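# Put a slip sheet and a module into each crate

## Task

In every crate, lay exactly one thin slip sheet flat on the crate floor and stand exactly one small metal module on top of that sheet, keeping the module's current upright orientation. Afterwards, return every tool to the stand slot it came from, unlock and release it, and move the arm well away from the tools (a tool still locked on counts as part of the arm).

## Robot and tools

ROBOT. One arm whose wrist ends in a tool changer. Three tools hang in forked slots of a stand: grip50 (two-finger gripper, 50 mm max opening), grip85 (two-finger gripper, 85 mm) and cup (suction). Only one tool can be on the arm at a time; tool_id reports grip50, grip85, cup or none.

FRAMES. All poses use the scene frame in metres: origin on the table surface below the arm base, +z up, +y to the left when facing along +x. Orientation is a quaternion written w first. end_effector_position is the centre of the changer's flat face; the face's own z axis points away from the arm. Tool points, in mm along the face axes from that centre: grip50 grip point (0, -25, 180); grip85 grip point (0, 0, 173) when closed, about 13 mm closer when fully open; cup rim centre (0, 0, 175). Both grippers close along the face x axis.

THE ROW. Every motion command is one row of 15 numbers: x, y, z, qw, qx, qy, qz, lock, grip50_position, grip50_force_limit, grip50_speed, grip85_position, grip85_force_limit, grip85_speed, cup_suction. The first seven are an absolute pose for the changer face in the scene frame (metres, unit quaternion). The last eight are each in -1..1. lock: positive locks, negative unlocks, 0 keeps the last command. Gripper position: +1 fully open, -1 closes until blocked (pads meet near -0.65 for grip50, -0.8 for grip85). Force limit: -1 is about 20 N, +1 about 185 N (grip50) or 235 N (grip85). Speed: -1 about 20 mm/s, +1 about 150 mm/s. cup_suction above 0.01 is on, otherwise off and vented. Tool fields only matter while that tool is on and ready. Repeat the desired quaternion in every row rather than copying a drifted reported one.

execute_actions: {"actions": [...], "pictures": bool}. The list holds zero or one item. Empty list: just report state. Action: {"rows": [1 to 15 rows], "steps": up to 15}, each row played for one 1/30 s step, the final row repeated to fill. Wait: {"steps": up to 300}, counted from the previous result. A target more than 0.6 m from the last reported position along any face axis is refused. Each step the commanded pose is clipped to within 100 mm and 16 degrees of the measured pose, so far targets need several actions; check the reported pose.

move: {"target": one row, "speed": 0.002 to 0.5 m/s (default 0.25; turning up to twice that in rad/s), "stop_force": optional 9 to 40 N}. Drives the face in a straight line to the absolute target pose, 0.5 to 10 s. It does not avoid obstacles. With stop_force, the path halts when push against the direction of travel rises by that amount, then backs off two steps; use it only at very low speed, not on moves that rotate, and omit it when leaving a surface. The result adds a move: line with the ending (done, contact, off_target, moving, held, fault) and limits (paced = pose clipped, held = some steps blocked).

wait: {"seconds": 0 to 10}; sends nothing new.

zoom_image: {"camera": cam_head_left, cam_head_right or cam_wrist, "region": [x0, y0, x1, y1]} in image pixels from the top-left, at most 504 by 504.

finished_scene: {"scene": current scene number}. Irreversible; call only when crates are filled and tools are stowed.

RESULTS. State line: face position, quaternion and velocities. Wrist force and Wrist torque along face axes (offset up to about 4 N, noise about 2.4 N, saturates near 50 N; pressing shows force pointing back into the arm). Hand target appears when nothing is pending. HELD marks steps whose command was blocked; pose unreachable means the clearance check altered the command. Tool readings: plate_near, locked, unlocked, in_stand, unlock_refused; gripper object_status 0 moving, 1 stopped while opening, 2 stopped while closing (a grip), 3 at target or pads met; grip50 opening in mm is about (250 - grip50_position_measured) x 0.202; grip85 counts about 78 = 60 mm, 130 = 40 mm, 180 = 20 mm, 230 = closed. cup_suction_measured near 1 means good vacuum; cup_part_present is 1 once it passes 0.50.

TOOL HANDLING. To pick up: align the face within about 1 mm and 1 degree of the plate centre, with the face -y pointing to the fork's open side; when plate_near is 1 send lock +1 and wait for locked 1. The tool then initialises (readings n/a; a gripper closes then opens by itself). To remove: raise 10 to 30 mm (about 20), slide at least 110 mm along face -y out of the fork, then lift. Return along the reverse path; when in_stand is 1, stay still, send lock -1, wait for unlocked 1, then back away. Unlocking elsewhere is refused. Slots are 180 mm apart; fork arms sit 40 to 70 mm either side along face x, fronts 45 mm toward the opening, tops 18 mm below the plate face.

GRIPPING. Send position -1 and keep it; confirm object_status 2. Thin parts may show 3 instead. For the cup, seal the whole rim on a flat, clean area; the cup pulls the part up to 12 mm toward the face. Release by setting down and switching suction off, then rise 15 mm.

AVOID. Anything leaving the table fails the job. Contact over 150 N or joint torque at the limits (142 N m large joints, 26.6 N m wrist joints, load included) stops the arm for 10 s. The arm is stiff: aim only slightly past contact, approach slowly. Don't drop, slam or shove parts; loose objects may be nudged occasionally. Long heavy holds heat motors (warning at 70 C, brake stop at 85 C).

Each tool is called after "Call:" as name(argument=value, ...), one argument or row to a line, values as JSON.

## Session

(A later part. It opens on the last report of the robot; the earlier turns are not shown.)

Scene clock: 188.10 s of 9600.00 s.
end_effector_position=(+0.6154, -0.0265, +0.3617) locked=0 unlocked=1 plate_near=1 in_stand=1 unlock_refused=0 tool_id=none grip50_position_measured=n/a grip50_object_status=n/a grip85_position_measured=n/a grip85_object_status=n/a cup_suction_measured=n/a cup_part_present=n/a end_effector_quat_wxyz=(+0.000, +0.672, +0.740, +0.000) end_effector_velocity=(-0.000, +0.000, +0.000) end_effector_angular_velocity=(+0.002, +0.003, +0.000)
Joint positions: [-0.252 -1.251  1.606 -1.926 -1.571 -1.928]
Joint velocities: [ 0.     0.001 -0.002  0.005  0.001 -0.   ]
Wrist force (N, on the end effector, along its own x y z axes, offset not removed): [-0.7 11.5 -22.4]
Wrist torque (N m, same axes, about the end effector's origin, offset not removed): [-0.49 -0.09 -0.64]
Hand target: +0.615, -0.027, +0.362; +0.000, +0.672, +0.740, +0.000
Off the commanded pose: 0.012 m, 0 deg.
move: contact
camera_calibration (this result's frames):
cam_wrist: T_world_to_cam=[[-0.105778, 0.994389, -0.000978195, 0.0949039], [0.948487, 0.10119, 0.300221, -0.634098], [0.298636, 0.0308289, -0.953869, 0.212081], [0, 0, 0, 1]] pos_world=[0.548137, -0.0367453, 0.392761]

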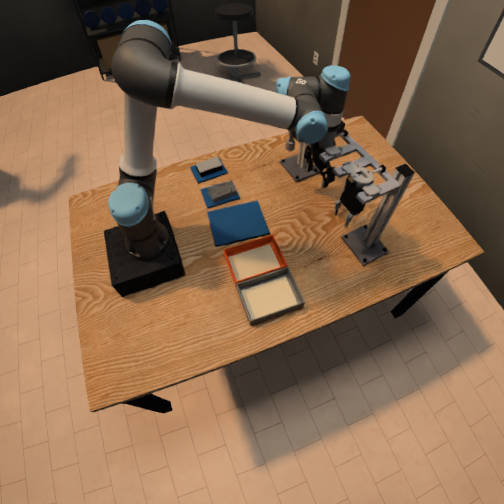

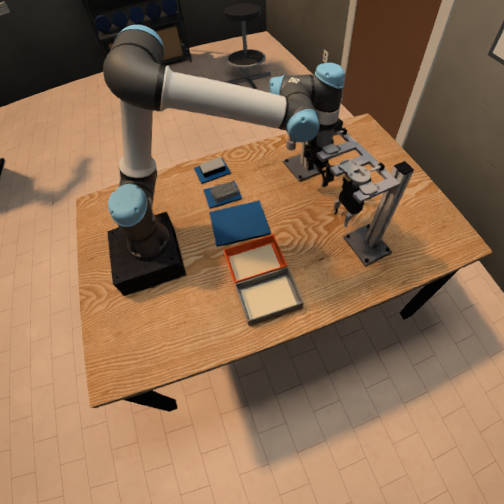

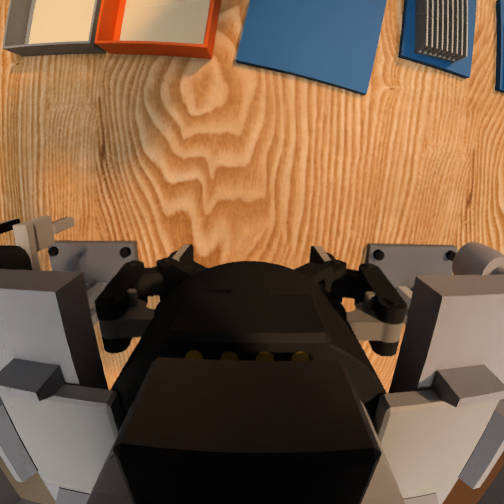

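Call:
execute_actions(
  actions=[
    {"rows":[[0.6159,-0.0265,0.362,0,0.6700,0.7424,0,1,1,0,0,1,0,0,0]]},
  ],
  pictures=false,
)

Call:
execute_actions(
  actions=[
    {"steps":25},
  ],
  pictures=false,
)

Call:
move(
  target=[0.6159,-0.0265,0.382,0,0.67,0.7424,0,0,1,0,0,1,0,0,0],
  speed=0.04,
)

Call:
move(
  target=[0.48,-0.0405,0.382,0,0.67,0.7424,0,0,1,0,0,1,0,0,0],
  speed=0.1,
)

Call:
move(
  target=[0.325,0.184,0.26,0,0.6915,0.7224,0,0,1,0,0,1,0,0,0],
)

Scene clock: 197.47 s of 9600.00 s.
end_effector_position=(+0.6159, -0.0265, +0.3620) locked=0 unlocked=0 plate_near=1 in_stand=1 unlock_refused=0 tool_id=none grip50_position_measured=n/a grip50_object_status=n/a grip85_position_measured=n/a grip85_object_status=n/a cup_suction_measured=n/a cup_part_present=n/a end_effector_quat_wxyz=(-0.000, +0.670, +0.742, -0.000) end_effector_velocity=(+0.000, -0.000, +0.000) end_effector_angular_velocity=(-0.001, -0.001, +0.001)
Joint positions: [-0.252 -1.25   1.604 -1.925 -1.571 -1.934]
Joint velocities: [ 0.     0.    -0.001  0.    -0.001 -0.001]
Wrist force (N, on the end effector, along its own x y z axes, offset not removed): [4.0 -0.5 -0.6]
Wrist torque (N m, same axes, about the end effector's origin, offset not removed): [-0.13 -0.37 -0.12]
Hand target: +0.616, -0.026, +0.362; +0.000, +0.670, +0.742, -0.000
Off the commanded pose: 0.000 m, 0 deg.
Steps of this call (steps 1 to 266: nothing new was sent; steps 267 to 281: all 15 steps of this action). Readings (end_effector_position | what the end effector reports):
267: (+0.6154, -0.0265, +0.3620) | locked=0 unlocked=0 plate_near=1 in_stand=1 unlock_refused=0 tool_id=none grip50_position_measured=n/a grip50_object_status=n/a grip85_position_measured=n/a grip85_object_status=n/a cup_suction_measured=n/a cup_part_present=n/a
268: (+0.6155, -0.0266, +0.3620) | locked=0 unlocked=0 plate_near=1 in_stand=1 unlock_refused=0 tool_id=none grip50_position_measured=n/a grip50_object_status=n/a grip85_position_measured=n/a grip85_object_status=n/a cup_suction_measured=n/a cup_part_present=n/a
270: (+0.6156, -0.0266, +0.3619) | locked=0 unlocked=0 plate_near=1 in_stand=1 unlock_refused=0 tool_id=none grip50_position_measured=n/a grip50_object_status=n/a grip85_position_measured=n/a grip85_object_status=n/a cup_suction_measured=n/a cup_part_present=n/a
274: (+0.6158, -0.0266, +0.3619) | locked=0 unlocked=0 plate_near=1 in_stand=1 unlock_refused=0 tool_id=none grip50_position_measured=n/a grip50_object_status=n/a grip85_position_measured=n/a grip85_object_status=n/a cup_suction_measured=n/a cup_part_present=n/a
281: the state above

Scene clock: 198.30 s of 9600.00 s.
end_effector_position=(+0.6159, -0.0265, +0.3620) locked=1 unlocked=0 plate_near=1 in_stand=1 unlock_refused=0 tool_id=grip85 grip50_position_measured=n/a grip50_object_status=n/a grip85_position_measured=n/a grip85_object_status=n/a cup_suction_measured=n/a cup_part_present=n/a end_effector_quat_wxyz=(-0.000, +0.670, +0.742, -0.000) end_effector_velocity=(+0.000, -0.000, -0.000) end_effector_angular_velocity=(-0.001, -0.001, +0.001)
Joint positions: [-0.252 -1.25   1.604 -1.925 -1.571 -1.934]
Joint velocities: [ 0.     0.     0.    -0.001 -0.    -0.   ]
Wrist force (N, on the end effector, along its own x y z axes, offset not removed): [2.8 -0.2 0.5]
Wrist torque (N m, same axes, about the end effector's origin, offset not removed): [-0.11 -0.23 -0.11]
Hand target: +0.616, -0.026, +0.362; +0.000, +0.670, +0.742, -0.000
Off the commanded pose: 0.000 m, 0 deg.
Steps of this call (steps 1 to 25: nothing new was sent). Readings (end_effector_position | what the end effector reports):
1: (+0.6159, -0.0265, +0.3620) | locked=0 unlocked=0 plate_near=1 in_stand=1 unlock_refused=0 tool_id=none grip50_position_measured=n/a grip50_object_status=n/a grip85_position_measured=n/a grip85_object_status=n/a cup_suction_measured=n/a cup_part_present=n/a
2: (+0.6159, -0.0265, +0.3620) | locked=0 unlocked=0 plate_near=1 in_stand=1 unlock_refused=0 tool_id=none grip50_position_measured=n/a grip50_object_status=n/a grip85_position_measured=n/a grip85_object_status=n/a cup_suction_measured=n/a cup_part_present=n/a
4: (+0.6159, -0.0265, +0.3620) | locked=0 unlocked=0 plate_near=1 in_stand=1 unlock_refused=0 tool_id=none grip50_position_measured=n/a grip50_object_status=n/a grip85_position_measured=n/a grip85_object_status=n/a cup_suction_measured=n/a cup_part_present=n/a
8: (+0.6159, -0.0265, +0.3619) | locked=0 unlocked=0 plate_near=1 in_stand=1 unlock_refused=0 tool_id=none grip50_position_measured=n/a grip50_object_status=n/a grip85_position_measured=n/a grip85_object_status=n/a cup_suction_measured=n/a cup_part_present=n/a
25: the state above

Scene clock: 199.20 s of 9600.00 s.
end_effector_position=(+0.6159, -0.0265, +0.3817) locked=1 unlocked=0 plate_near=1 in_stand=0 unlock_refused=0 tool_id=grip85 grip50_position_measured=n/a grip50_object_status=n/a grip85_position_measured=n/a grip85_object_status=n/a cup_suction_measured=n/a cup_part_present=n/a end_effector_quat_wxyz=(+0.000, +0.670, +0.742, +0.000) end_effector_velocity=(+0.000, +0.000, +0.002) end_effector_angular_velocity=(+0.000, -0.000, +0.002)
Joint positions: [-0.252 -1.265  1.571 -1.877 -1.571 -1.934]
Joint velocities: [ 0.001 -0.001 -0.004  0.005  0.    -0.001]
Wrist force (N, on the end effector, along its own x y z axes, offset not removed): [0.9 -0.4 0.8]
Wrist torque (N m, same axes, about the end effector's origin, offset not removed): [-0.16 -0.08 0.00]
Hand target: +0.616, -0.026, +0.382; +0.000, +0.670, +0.742, +0.000
Off the commanded pose: 0.000 m, 0 deg.
move: done
camera_calibration (this result's frames):
cam_wrist: T_world_to_cam=[[-0.112199, 0.993685, -0.000896472, 0.0988454], [0.94788, 0.107297, 0.300019, -0.639938], [0.298221, 0.0328119, -0.953933, 0.231314], [0, 0, 0, 1]] pos_world=[0.548692, -0.0371475, 0.41274]

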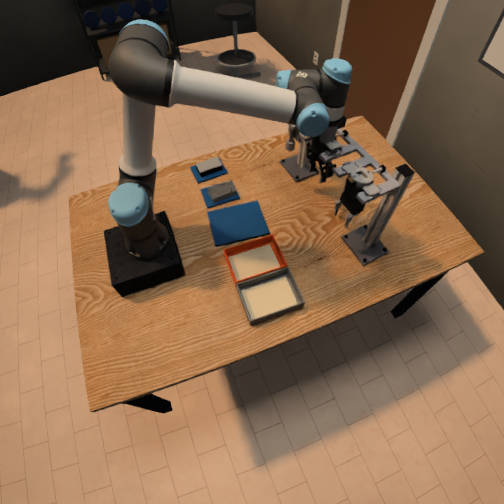

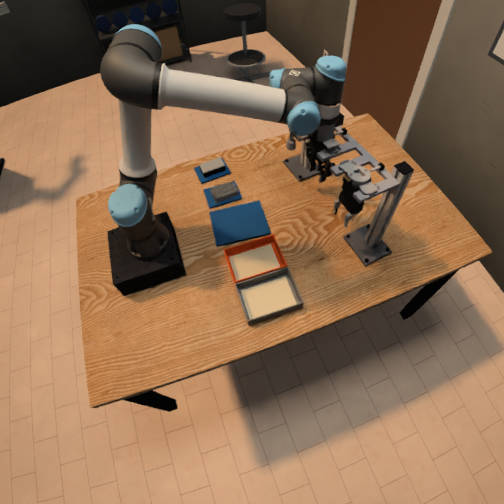

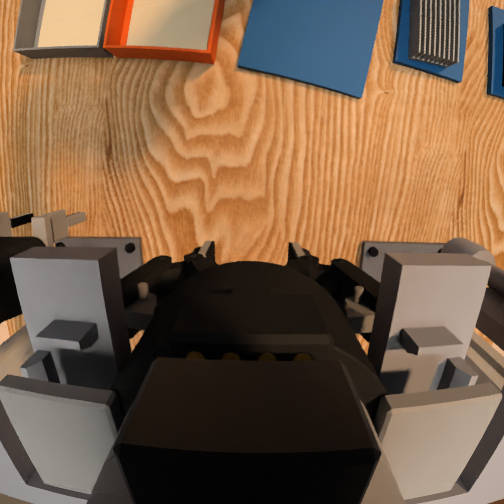

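Scene clock: 201.10 s of 9600.00 s.
end_effector_position=(+0.4804, -0.0405, +0.3819) locked=1 unlocked=0 plate_near=1 in_stand=0 unlock_refused=0 tool_id=grip85 grip50_position_measured=n/a grip50_object_status=n/a grip85_position_measured=n/a grip85_object_status=n/a cup_suction_measured=n/a cup_part_present=n/a end_effector_quat_wxyz=(+0.000, +0.670, +0.742, +0.000) end_effector_velocity=(-0.003, +0.000, +0.000) end_effector_angular_velocity=(+0.000, +0.000, +0.000)
Joint positions: [-0.355 -1.58   1.939 -1.93  -1.571 -2.037]
Joint velocities: [-0.002 -0.008  0.007  0.002 -0.    -0.002]
Wrist force (N, on the end effector, along its own x y z axes, offset not removed): [1.8 -1.7 -1.4]
Wrist torque (N m, same axes, about the end effector's origin, offset not removed): [-0.27 -0.24 -0.16]
Hand target: +0.480, -0.041, +0.382; +0.000, +0.670, +0.742, +0.000
Off the commanded pose: 0.000 m, 0 deg.
move: done
camera_calibration (this result's frames):
cam_wrist: T_world_to_cam=[[-0.112179, 0.993687, -0.00107721, 0.0975972], [0.947825, 0.107327, 0.300182, -0.510166], [0.298403, 0.0326533, -0.953881, 0.272256], [0, 0, 0, 1]] pos_world=[0.413254, -0.0511164, 0.412948]

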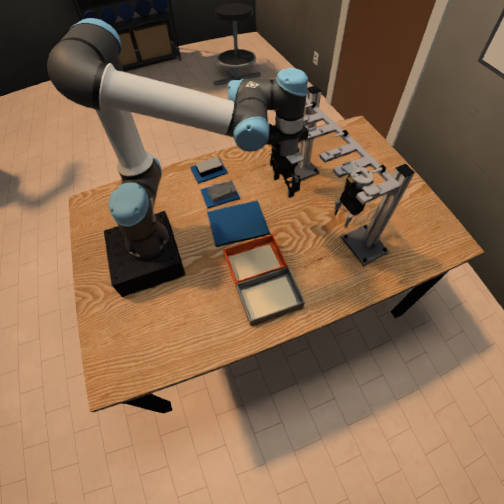

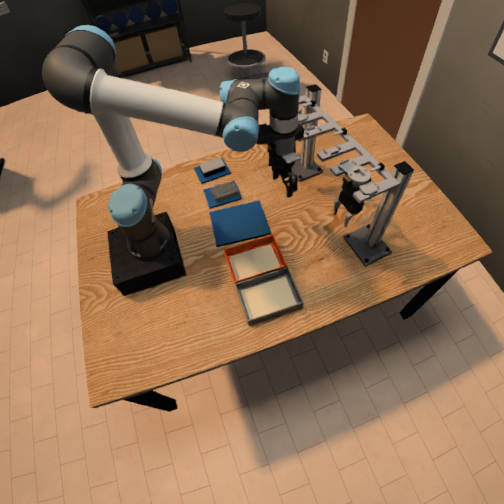

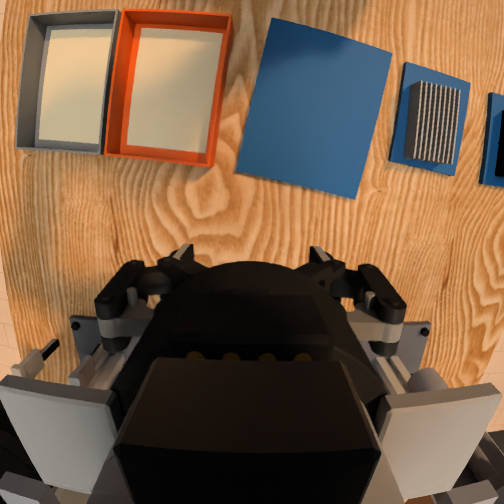

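Scene clock: 202.97 s of 9600.00 s.
end_effector_position=(+0.3253, +0.1839, +0.2600) locked=1 unlocked=0 plate_near=1 in_stand=0 unlock_refused=0 tool_id=grip85 grip50_position_measured=n/a grip50_object_status=n/a grip85_position_measured=3 grip85_object_status=3 cup_suction_measured=n/a cup_part_present=n/a end_effector_quat_wxyz=(-0.001, +0.691, +0.722, -0.000) end_effector_velocity=(-0.001, +0.002, -0.001) end_effector_angular_velocity=(-0.001, -0.001, -0.002)
Joint positions: [ 0.159 -1.681  2.396 -2.285 -1.57  -1.465]
Joint velocities: [ 0.007  0.004  0.002 -0.006 -0.001  0.009]
Wrist force (N, on the end effector, along its own x y z axes, offset not removed): [1.2 -0.9 -0.3]
Wrist torque (N m, same axes, about the end effector's origin, offset not removed): [-0.32 -0.15 -0.03]
Hand target: +0.325, +0.184, +0.260; -0.000, +0.691, +0.722, -0.000
Off the commanded pose: 0.000 m, 0 deg.
move: done
camera_calibration (this result's frames):
cam_wrist: T_world_to_cam=[[-0.0538678, 0.998548, -0.000308855, -0.162913], [0.952813, 0.0514932, 0.299157, -0.341674], [0.298739, 0.0158207, -0.954204, 0.198], [0, 0, 0, 1]] pos_world=[0.257626, 0.177138, 0.291096]

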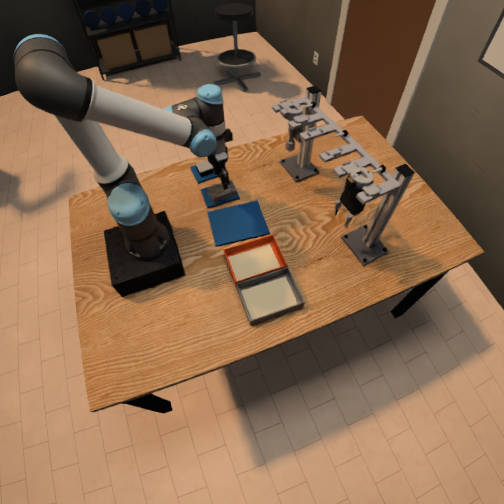

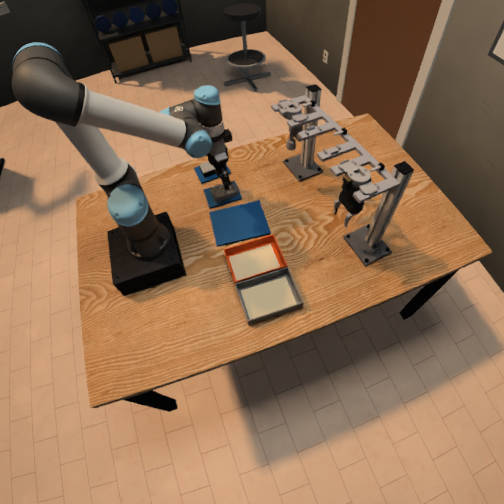

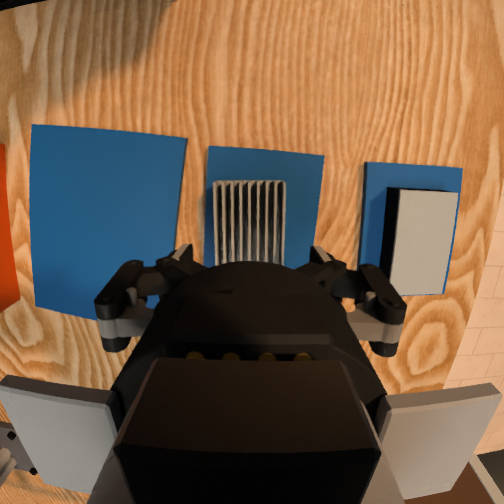

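Call:
move(
  target=[0.325,0.1835,0.199,0,0.6915,0.7224,0,0,1,0,0,1,0,0,0],
  speed=0.05,
)

Call:
move(
  target=[0.325,0.1835,0.199,0,0.6915,0.7224,0,0,1,0,0,-1,-0.4,-0.4,0],
)

Call:
zoom_image(
  camera="cam_head_right",
  region=[180, 130, 270, 220],
)

Scene clock: 208.33 s of 9600.00 s.
end_effector_position=(+0.3251, +0.1835, +0.1992) locked=1 unlocked=0 plate_near=1 in_stand=0 unlock_refused=0 tool_id=grip85 grip50_position_measured=n/a grip50_object_status=n/a grip85_position_measured=3 grip85_object_status=3 cup_suction_measured=n/a cup_part_present=n/a end_effector_quat_wxyz=(-0.000, +0.691, +0.722, -0.000) end_effector_velocity=(+0.001, -0.001, -0.002) end_effector_angular_velocity=(+0.000, -0.002, -0.002)
Joint positions: [ 0.158 -1.519  2.473 -2.525 -1.571 -1.466]
Joint velocities: [-0.002  0.008  0.002 -0.011 -0.     0.   ]
Wrist force (N, on the end effector, along its own x y z axes, offset not removed): [2.0 0.5 -0.8]
Wrist torque (N m, same axes, about the end effector's origin, offset not removed): [-0.12 -0.22 0.00]
Hand target: +0.325, +0.184, +0.199; -0.000, +0.691, +0.722, -0.000
Off the commanded pose: 0.000 m, 0 deg.
move: done
camera_calibration (this result's frames):
cam_wrist: T_world_to_cam=[[-0.0536734, 0.998558, -0.000889589, -0.162523], [0.952575, 0.051469, 0.29992, -0.323368], [0.299533, 0.0152503, -0.953964, 0.139855], [0, 0, 0, 1]] pos_world=[0.257418, 0.176799, 0.230256]

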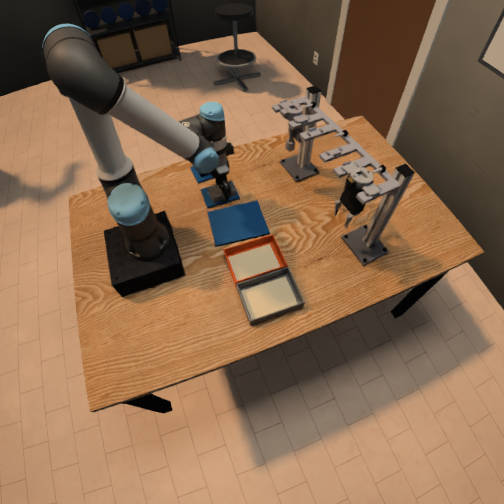

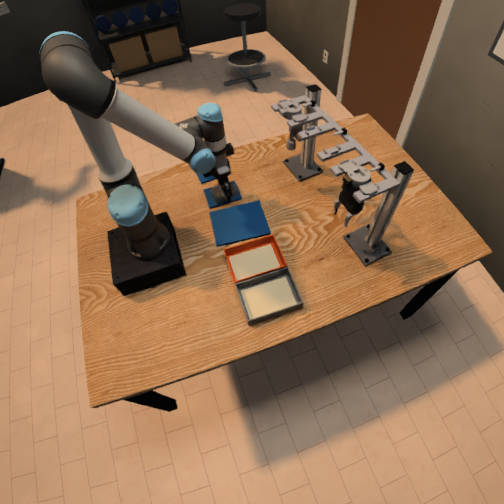

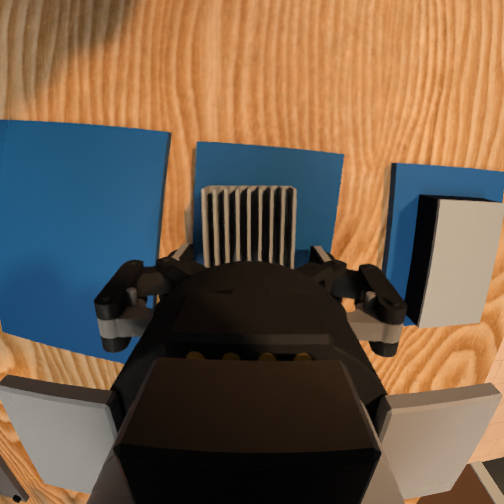

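Scene clock: 209.13 s of 9600.00 s.
end_effector_position=(+0.3251, +0.1835, +0.1991) locked=1 unlocked=0 plate_near=1 in_stand=0 unlock_refused=0 tool_id=grip85 grip50_position_measured=n/a grip50_object_status=n/a grip85_position_measured=80 grip85_object_status=2 cup_suction_measured=n/a cup_part_present=n/a end_effector_quat_wxyz=(+0.000, +0.691, +0.722, +0.000) end_effector_velocity=(-0.000, +0.000, -0.000) end_effector_angular_velocity=(-0.000, +0.001, +0.000)
Joint positions: [ 0.158 -1.519  2.473 -2.526 -1.571 -1.466]
Joint velocities: [ 0.     0.001  0.     0.    -0.     0.   ]
Wrist force (N, on the end effector, along its own x y z axes, offset not removed): [-1.0 -12.8 -49.5]
Wrist torque (N m, same axes, about the end effector's origin, offset not removed): [2.16 -0.61 -0.05]
Hand target: +0.325, +0.184, +0.199; -0.000, +0.691, +0.722, -0.000
Off the commanded pose: 0.000 m, 0 deg.
move: done
camera_calibration (this result's frames):
cam_wrist: T_world_to_cam=[[-0.0536733, 0.998558, -0.000911476, -0.162507], [0.952484, 0.0514708, 0.30021, -0.32332], [0.299824, 0.0152451, -0.953873, 0.139625], [0, 0, 0, 1]] pos_world=[0.257372, 0.176786, 0.2301]

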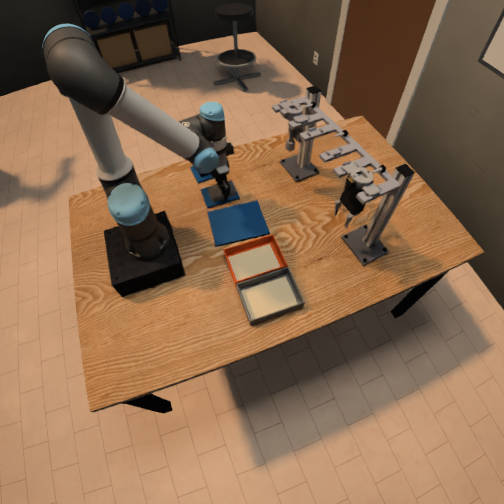

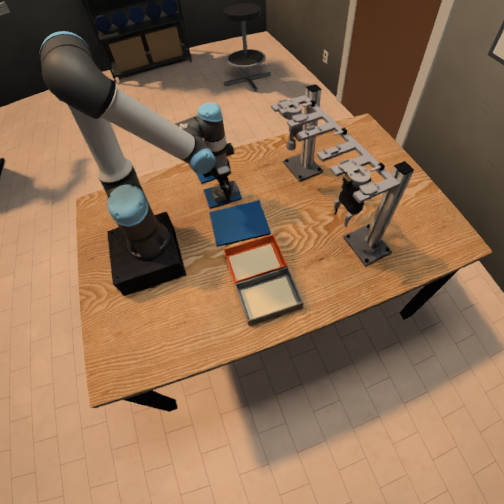

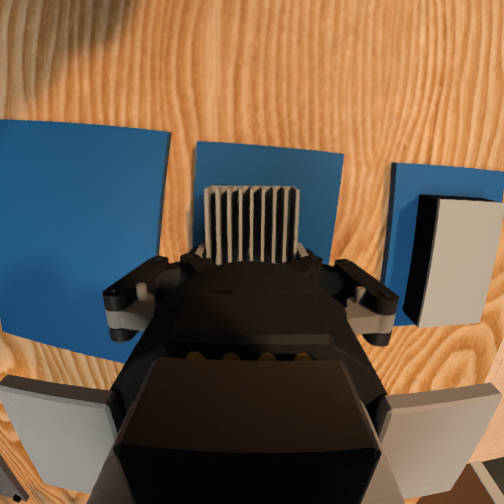

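Region (180, 130, 270, 220) of cam_head_right's 504x504 image, scaled by 5.600, with more detail than that image has.

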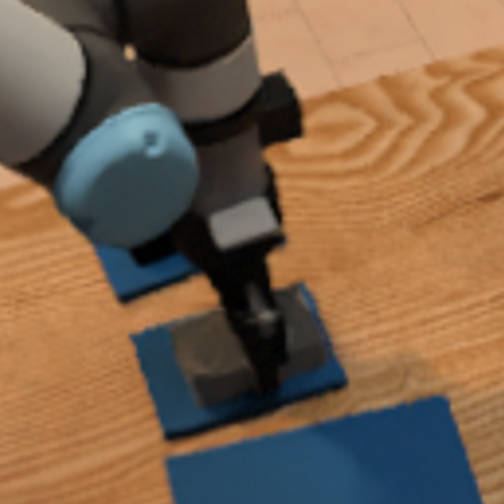

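Call:
move(
  target=[0.325,0.1835,0.27,0,0.6915,0.7224,0,0,1,0,0,-1,-0.4,-0.4,0],
  speed=0.1,
)

Call:
move(
  target=[0.334,-0.165,0.27,0,0.7193,0.6947,0,0,1,0,0,-1,-0.4,-0.4,0],
  speed=0.2,
)

Call:
move(
  target=[0.334,-0.165,0.203,0,0.7193,0.6947,0,0,1,0,0,-1,-0.4,-0.4,0],
  speed=0.07,
)

Call:
move(
  target=[0.334,-0.165,0.185,0,0.7193,0.6947,0,0,1,0,0,-1,-0.4,-0.4,0],
  speed=0.003,
  stop_force=9,
)

Scene clock: 217.57 s of 9600.00 s.
end_effector_position=(+0.3249, +0.1835, +0.2698) locked=1 unlocked=0 plate_near=1 in_stand=0 unlock_refused=0 tool_id=grip85 grip50_position_measured=n/a grip50_object_status=n/a grip85_position_measured=80 grip85_object_status=2 cup_suction_measured=n/a cup_part_present=n/a end_effector_quat_wxyz=(+0.000, +0.691, +0.722, +0.000) end_effector_velocity=(+0.000, -0.000, +0.003) end_effector_angular_velocity=(+0.000, -0.001, +0.000)
Joint positions: [ 0.158 -1.704  2.383 -2.25  -1.571 -1.466]
Joint velocities: [-0.001 -0.007 -0.005  0.011 -0.    -0.001]
Wrist force (N, on the end effector, along its own x y z axes, offset not removed): [1.2 2.0 1.7]
Wrist torque (N m, same axes, about the end effector's origin, offset not removed): [0.06 -0.18 -0.08]
Hand target: +0.325, +0.183, +0.270; +0.000, +0.691, +0.722, +0.000
Off the commanded pose: 0.000 m, 0 deg.
move: done
camera_calibration (this result's frames):
cam_wrist: T_world_to_cam=[[-0.0537397, 0.998555, -0.0009586, -0.162441], [0.952501, 0.0515493, 0.30014, -0.34436], [0.299756, 0.0152164, -0.953895, 0.20714], [0, 0, 0, 1]] pos_world=[0.257182, 0.176806, 0.30079]

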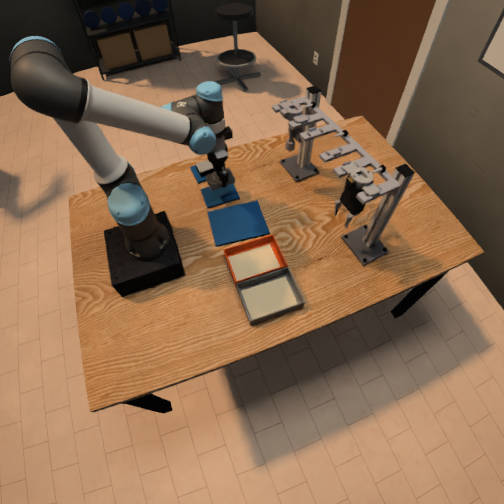

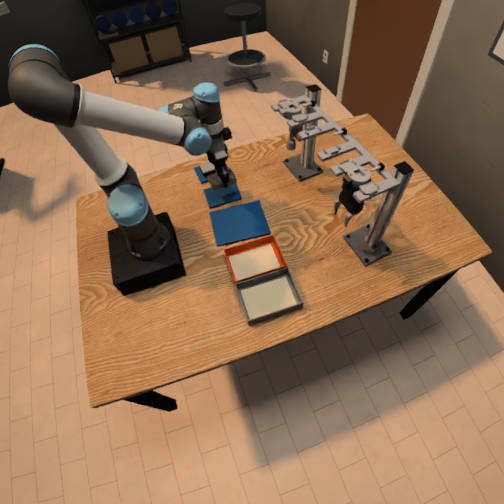

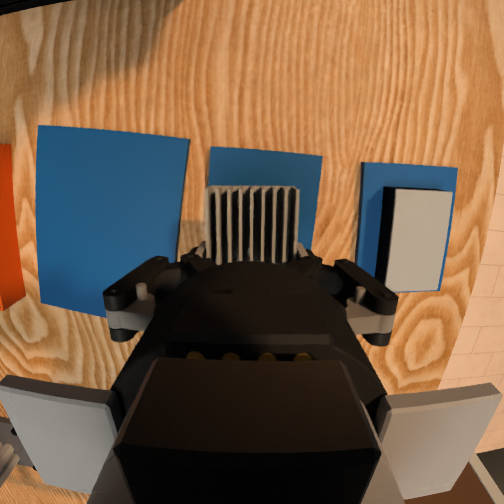

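Scene clock: 219.97 s of 9600.00 s.
end_effector_position=(+0.3340, -0.1651, +0.2700) locked=1 unlocked=0 plate_near=1 in_stand=0 unlock_refused=0 tool_id=grip85 grip50_position_measured=n/a grip50_object_status=n/a grip85_position_measured=80 grip85_object_status=2 cup_suction_measured=n/a cup_part_present=n/a end_effector_quat_wxyz=(+0.001, +0.719, +0.695, +0.000) end_effector_velocity=(+0.000, -0.003, -0.001) end_effector_angular_velocity=(+0.001, -0.001, -0.001)
Joint positions: [-0.816 -1.707  2.385 -2.25  -1.57  -2.361]
Joint velocities: [-0.005  0.005 -0.002 -0.003  0.001 -0.004]
Wrist force (N, on the end effector, along its own x y z axes, offset not removed): [4.0 -0.3 1.6]
Wrist torque (N m, same axes, about the end effector's origin, offset not removed): [-0.22 -0.40 -0.03]
Hand target: +0.334, -0.165, +0.270; +0.001, +0.719, +0.695, +0.000
Off the commanded pose: 0.000 m, 0 deg.
move: done
camera_calibration (this result's frames):
cam_wrist: T_world_to_cam=[[0.0247708, 0.999691, -0.00194512, 0.16042], [0.953286, -0.023035, 0.30119, -0.347993], [0.301053, -0.009315, -0.953562, 0.205397], [0, 0, 0, 1]] pos_world=[0.265927, -0.166473, 0.300983]

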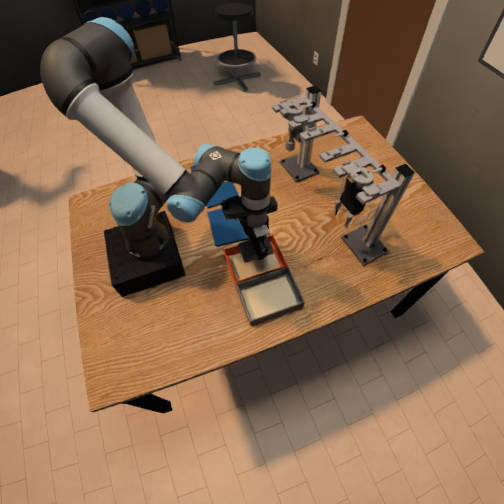

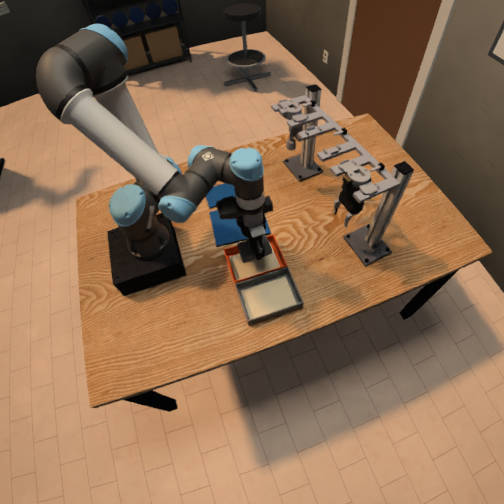

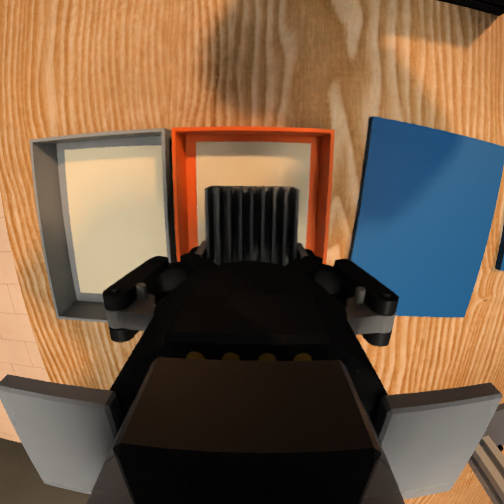

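Scene clock: 221.40 s of 9600.00 s.
end_effector_position=(+0.3340, -0.1651, +0.2032) locked=1 unlocked=0 plate_near=1 in_stand=0 unlock_refused=0 tool_id=grip85 grip50_position_measured=n/a grip50_object_status=n/a grip85_position_measured=80 grip85_object_status=2 cup_suction_measured=n/a cup_part_present=n/a end_effector_quat_wxyz=(-0.000, +0.719, +0.695, +0.000) end_effector_velocity=(+0.000, -0.000, -0.002) end_effector_angular_velocity=(-0.002, -0.001, +0.001)
Joint positions: [-0.816 -1.533  2.47  -2.508 -1.571 -2.361]
Joint velocities: [ 0.001  0.009  0.002 -0.013 -0.001 -0.   ]
Wrist force (N, on the end effector, along its own x y z axes, offset not removed): [1.3 1.1 1.3]
Wrist torque (N m, same axes, about the end effector's origin, offset not removed): [-0.13 -0.19 -0.05]
Hand target: +0.334, -0.165, +0.203; -0.000, +0.719, +0.695, -0.000
Off the commanded pose: 0.000 m, 0 deg.
move: done
camera_calibration (this result's frames):
cam_wrist: T_world_to_cam=[[0.0248009, 0.999692, -0.000810323, 0.159986], [0.953674, -0.0234161, 0.29993, -0.327893], [0.299819, -0.00821132, -0.953961, 0.142359], [0, 0, 0, 1]] pos_world=[0.266053, -0.166446, 0.234279]

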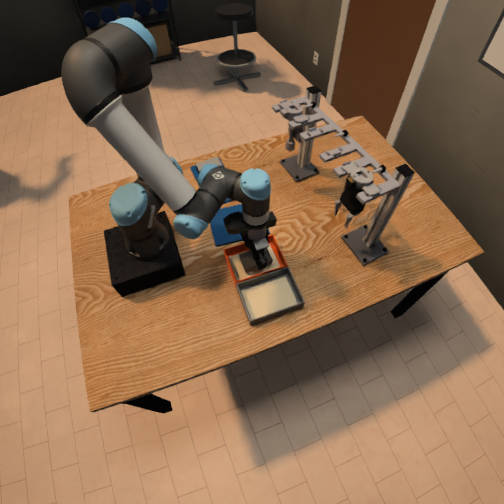

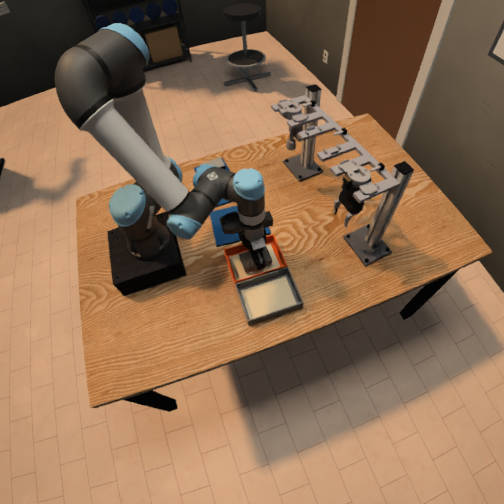

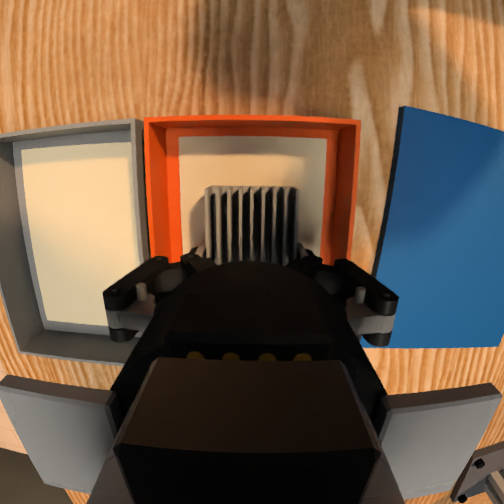

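Scene clock: 224.80 s of 9600.00 s.
end_effector_position=(+0.3341, -0.1651, +0.1942) locked=1 unlocked=0 plate_near=1 in_stand=0 unlock_refused=0 tool_id=grip85 grip50_position_measured=n/a grip50_object_status=n/a grip85_position_measured=80 grip85_object_status=2 cup_suction_measured=n/a cup_part_present=n/a end_effector_quat_wxyz=(+0.000, +0.719, +0.695, +0.000) end_effector_velocity=(-0.001, +0.001, -0.000) end_effector_angular_velocity=(+0.003, +0.003, -0.001)
Joint positions: [-0.816 -1.505  2.48  -2.546 -1.571 -2.361]
Joint velocities: [-0.001 -0.002  0.001  0.005 -0.     0.   ]
Wrist force (N, on the end effector, along its own x y z axes, offset not removed): [0.7 1.7 -16.4]
Wrist torque (N m, same axes, about the end effector's origin, offset not removed): [-0.38 -0.75 -0.09]
Hand target: +0.334, -0.165, +0.194; -0.000, +0.719, +0.695, +0.000
Off the commanded pose: 0.009 m, 0 deg.
move: contact
camera_calibration (this result's frames):
cam_wrist: T_world_to_cam=[[0.0247857, 0.999692, -0.000938067, 0.159997], [0.953639, -0.0233623, 0.300046, -0.325177], [0.299931, -0.00833142, -0.953924, 0.133639], [0, 0, 0, 1]] pos_world=[0.266053, -0.166431, 0.225199]

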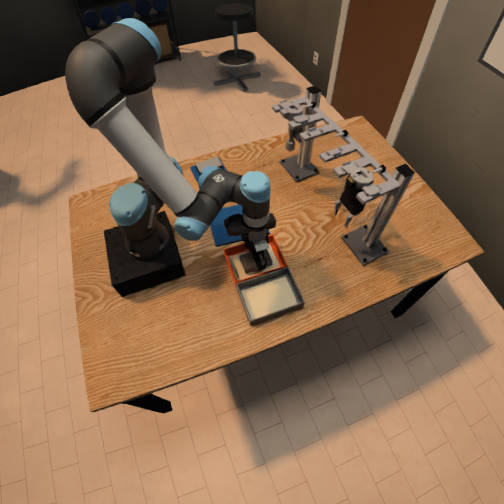

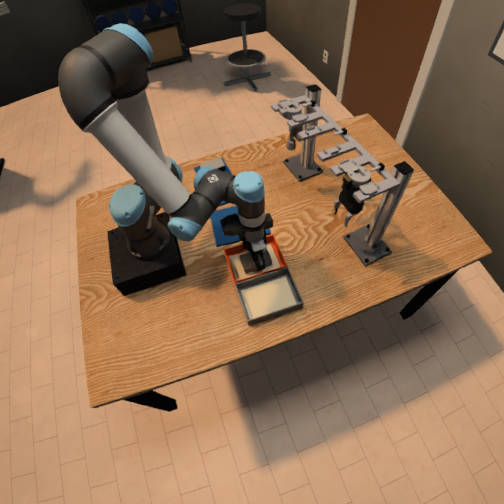

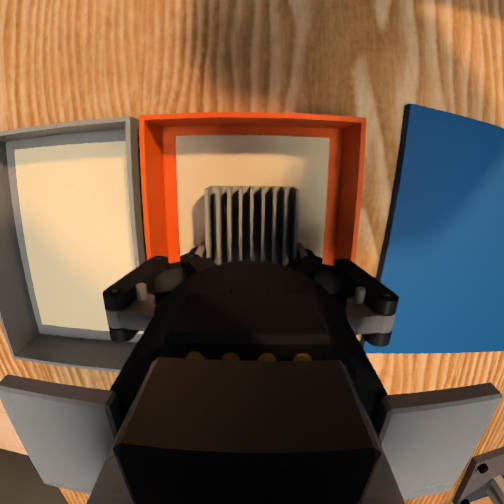

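Call:
move(
  target=[0.334,-0.165,0.1946,0,0.7193,0.6947,0,0,1,0,0,0.7,-0.4,-0.4,0],
)

Call:
move(
  target=[0.334,-0.165,0.27,0,0.7193,0.6947,0,0,1,0,0,0.7,-0.4,-0.4,0],
  speed=0.12,
)

Call:
move(
  target=[0.318,0.344,0.26,0,0.6756,0.7373,0,0,1,0,0,1,-0.4,-0.4,0],
)

Scene clock: 234.37 s of 9600.00 s.
end_effector_position=(+0.3340, -0.1650, +0.1946) locked=1 unlocked=0 plate_near=1 in_stand=0 unlock_refused=0 tool_id=grip85 grip50_position_measured=n/a grip50_object_status=n/a grip85_position_measured=41 grip85_object_status=3 cup_suction_measured=n/a cup_part_present=n/a end_effector_quat_wxyz=(-0.000, +0.719, +0.695, +0.000) end_effector_velocity=(+0.000, +0.000, +0.000) end_effector_angular_velocity=(-0.000, -0.001, +0.001)
Joint positions: [-0.816 -1.506  2.479 -2.544 -1.571 -2.361]
Joint velocities: [ 0.001 -0.001  0.     0.     0.    -0.   ]
Wrist force (N, on the end effector, along its own x y z axes, offset not removed): [1.6 -1.4 -1.5]
Wrist torque (N m, same axes, about the end effector's origin, offset not removed): [-0.21 -0.28 -0.10]
Hand target: +0.334, -0.165, +0.195; +0.000, +0.719, +0.695, -0.000
Off the commanded pose: 0.000 m, 0 deg.
move: done
camera_calibration (this result's frames):
cam_wrist: T_world_to_cam=[[0.0247988, 0.999692, -0.000883804, 0.15993], [0.953654, -0.0233915, 0.299995, -0.325248], [0.299882, -0.00828236, -0.95394, 0.134082], [0, 0, 0, 1]] pos_world=[0.265999, -0.166378, 0.225621]

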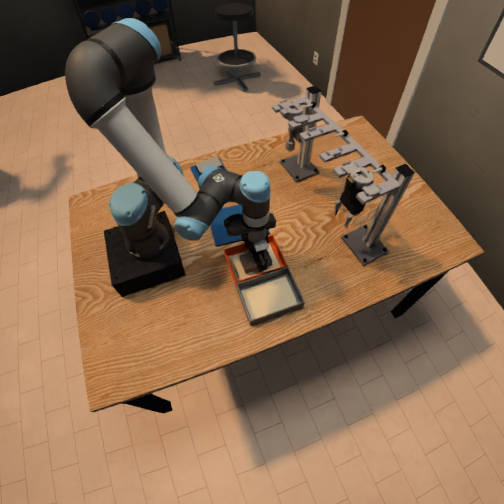

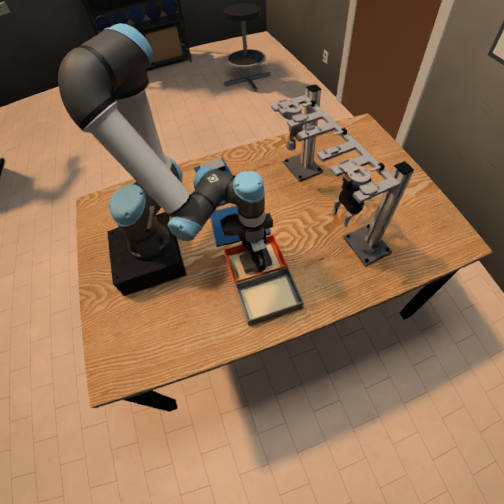

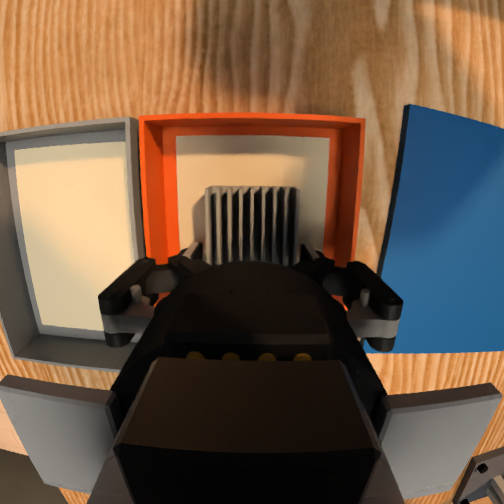

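Scene clock: 235.57 s of 9600.00 s.
end_effector_position=(+0.3339, -0.1649, +0.2698) locked=1 unlocked=0 plate_near=1 in_stand=0 unlock_refused=0 tool_id=grip85 grip50_position_measured=n/a grip50_object_status=n/a grip85_position_measured=41 grip85_object_status=3 cup_suction_measured=n/a cup_part_present=n/a end_effector_quat_wxyz=(+0.000, +0.719, +0.695, -0.000) end_effector_velocity=(-0.000, -0.000, +0.003) end_effector_angular_velocity=(+0.002, -0.000, -0.000)
Joint positions: [-0.816 -1.707  2.385 -2.249 -1.571 -2.361]
Joint velocities: [-0.001 -0.006 -0.005  0.012  0.001 -0.001]
Wrist force (N, on the end effector, along its own x y z axes, offset not removed): [0.7 -0.7 -2.2]
Wrist torque (N m, same axes, about the end effector's origin, offset not removed): [-0.21 -0.19 -0.04]
Hand target: +0.334, -0.165, +0.270; +0.000, +0.719, +0.695, -0.000
Off the commanded pose: 0.000 m, 0 deg.
move: done
camera_calibration (this result's frames):
cam_wrist: T_world_to_cam=[[0.0247428, 0.999693, -0.00104528, 0.15994], [0.953637, -0.0232892, 0.300056, -0.347738], [0.29994, -0.00842106, -0.953921, 0.205818], [0, 0, 0, 1]] pos_world=[0.265926, -0.166256, 0.300842]

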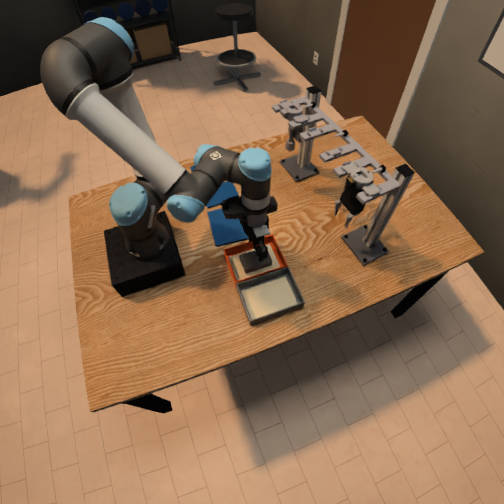

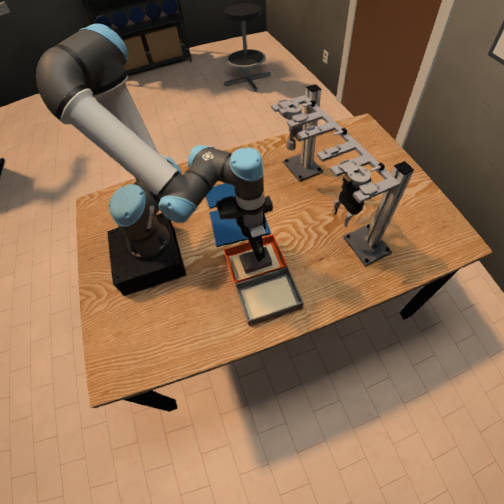

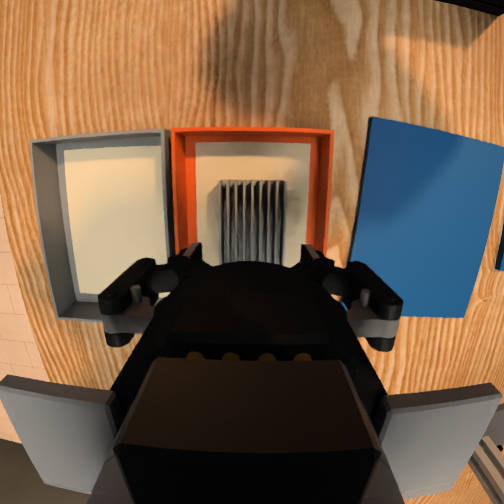

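Scene clock: 238.33 s of 9600.00 s.
end_effector_position=(+0.3178, +0.3443, +0.2601) locked=1 unlocked=0 plate_near=1 in_stand=0 unlock_refused=0 tool_id=grip85 grip50_position_measured=n/a grip50_object_status=n/a grip85_position_measured=3 grip85_object_status=3 cup_suction_measured=n/a cup_part_present=n/a end_effector_quat_wxyz=(-0.001, +0.676, +0.737, -0.000) end_effector_velocity=(+0.000, +0.003, -0.000) end_effector_angular_velocity=(+0.000, +0.000, +0.000)
Joint positions: [ 0.546 -1.447  2.159 -2.282 -1.569 -1.122]
Joint velocities: [ 0.005  0.006 -0.006  0.     0.     0.005]
Wrist force (N, on the end effector, along its own x y z axes, offset not removed): [2.2 -0.4 -0.1]
Wrist torque (N m, same axes, about the end effector's origin, offset not removed): [-0.18 -0.20 -0.16]
Hand target: +0.318, +0.345, +0.260; -0.001, +0.676, +0.737, -0.000
Off the commanded pose: 0.000 m, 0 deg.
move: done
camera_calibration (this result's frames):
cam_wrist: T_world_to_cam=[[-0.0971345, 0.995271, 0.000447533, -0.308791], [0.94997, 0.0925792, 0.298305, -0.355873], [0.296853, 0.0294008, -0.954471, 0.19373], [0, 0, 0, 1]] pos_world=[0.250565, 0.334581, 0.291207]

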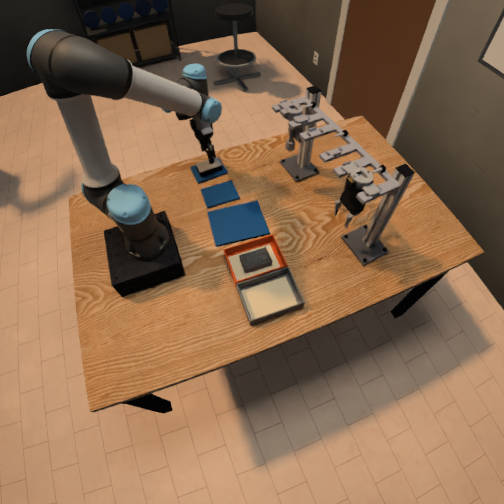

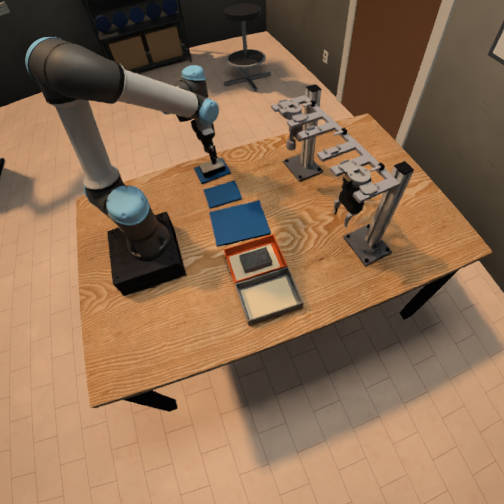

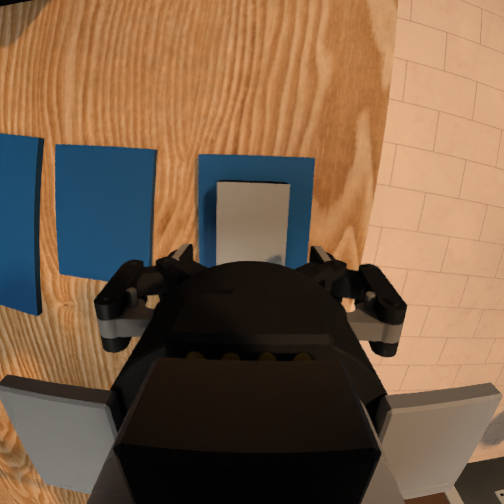

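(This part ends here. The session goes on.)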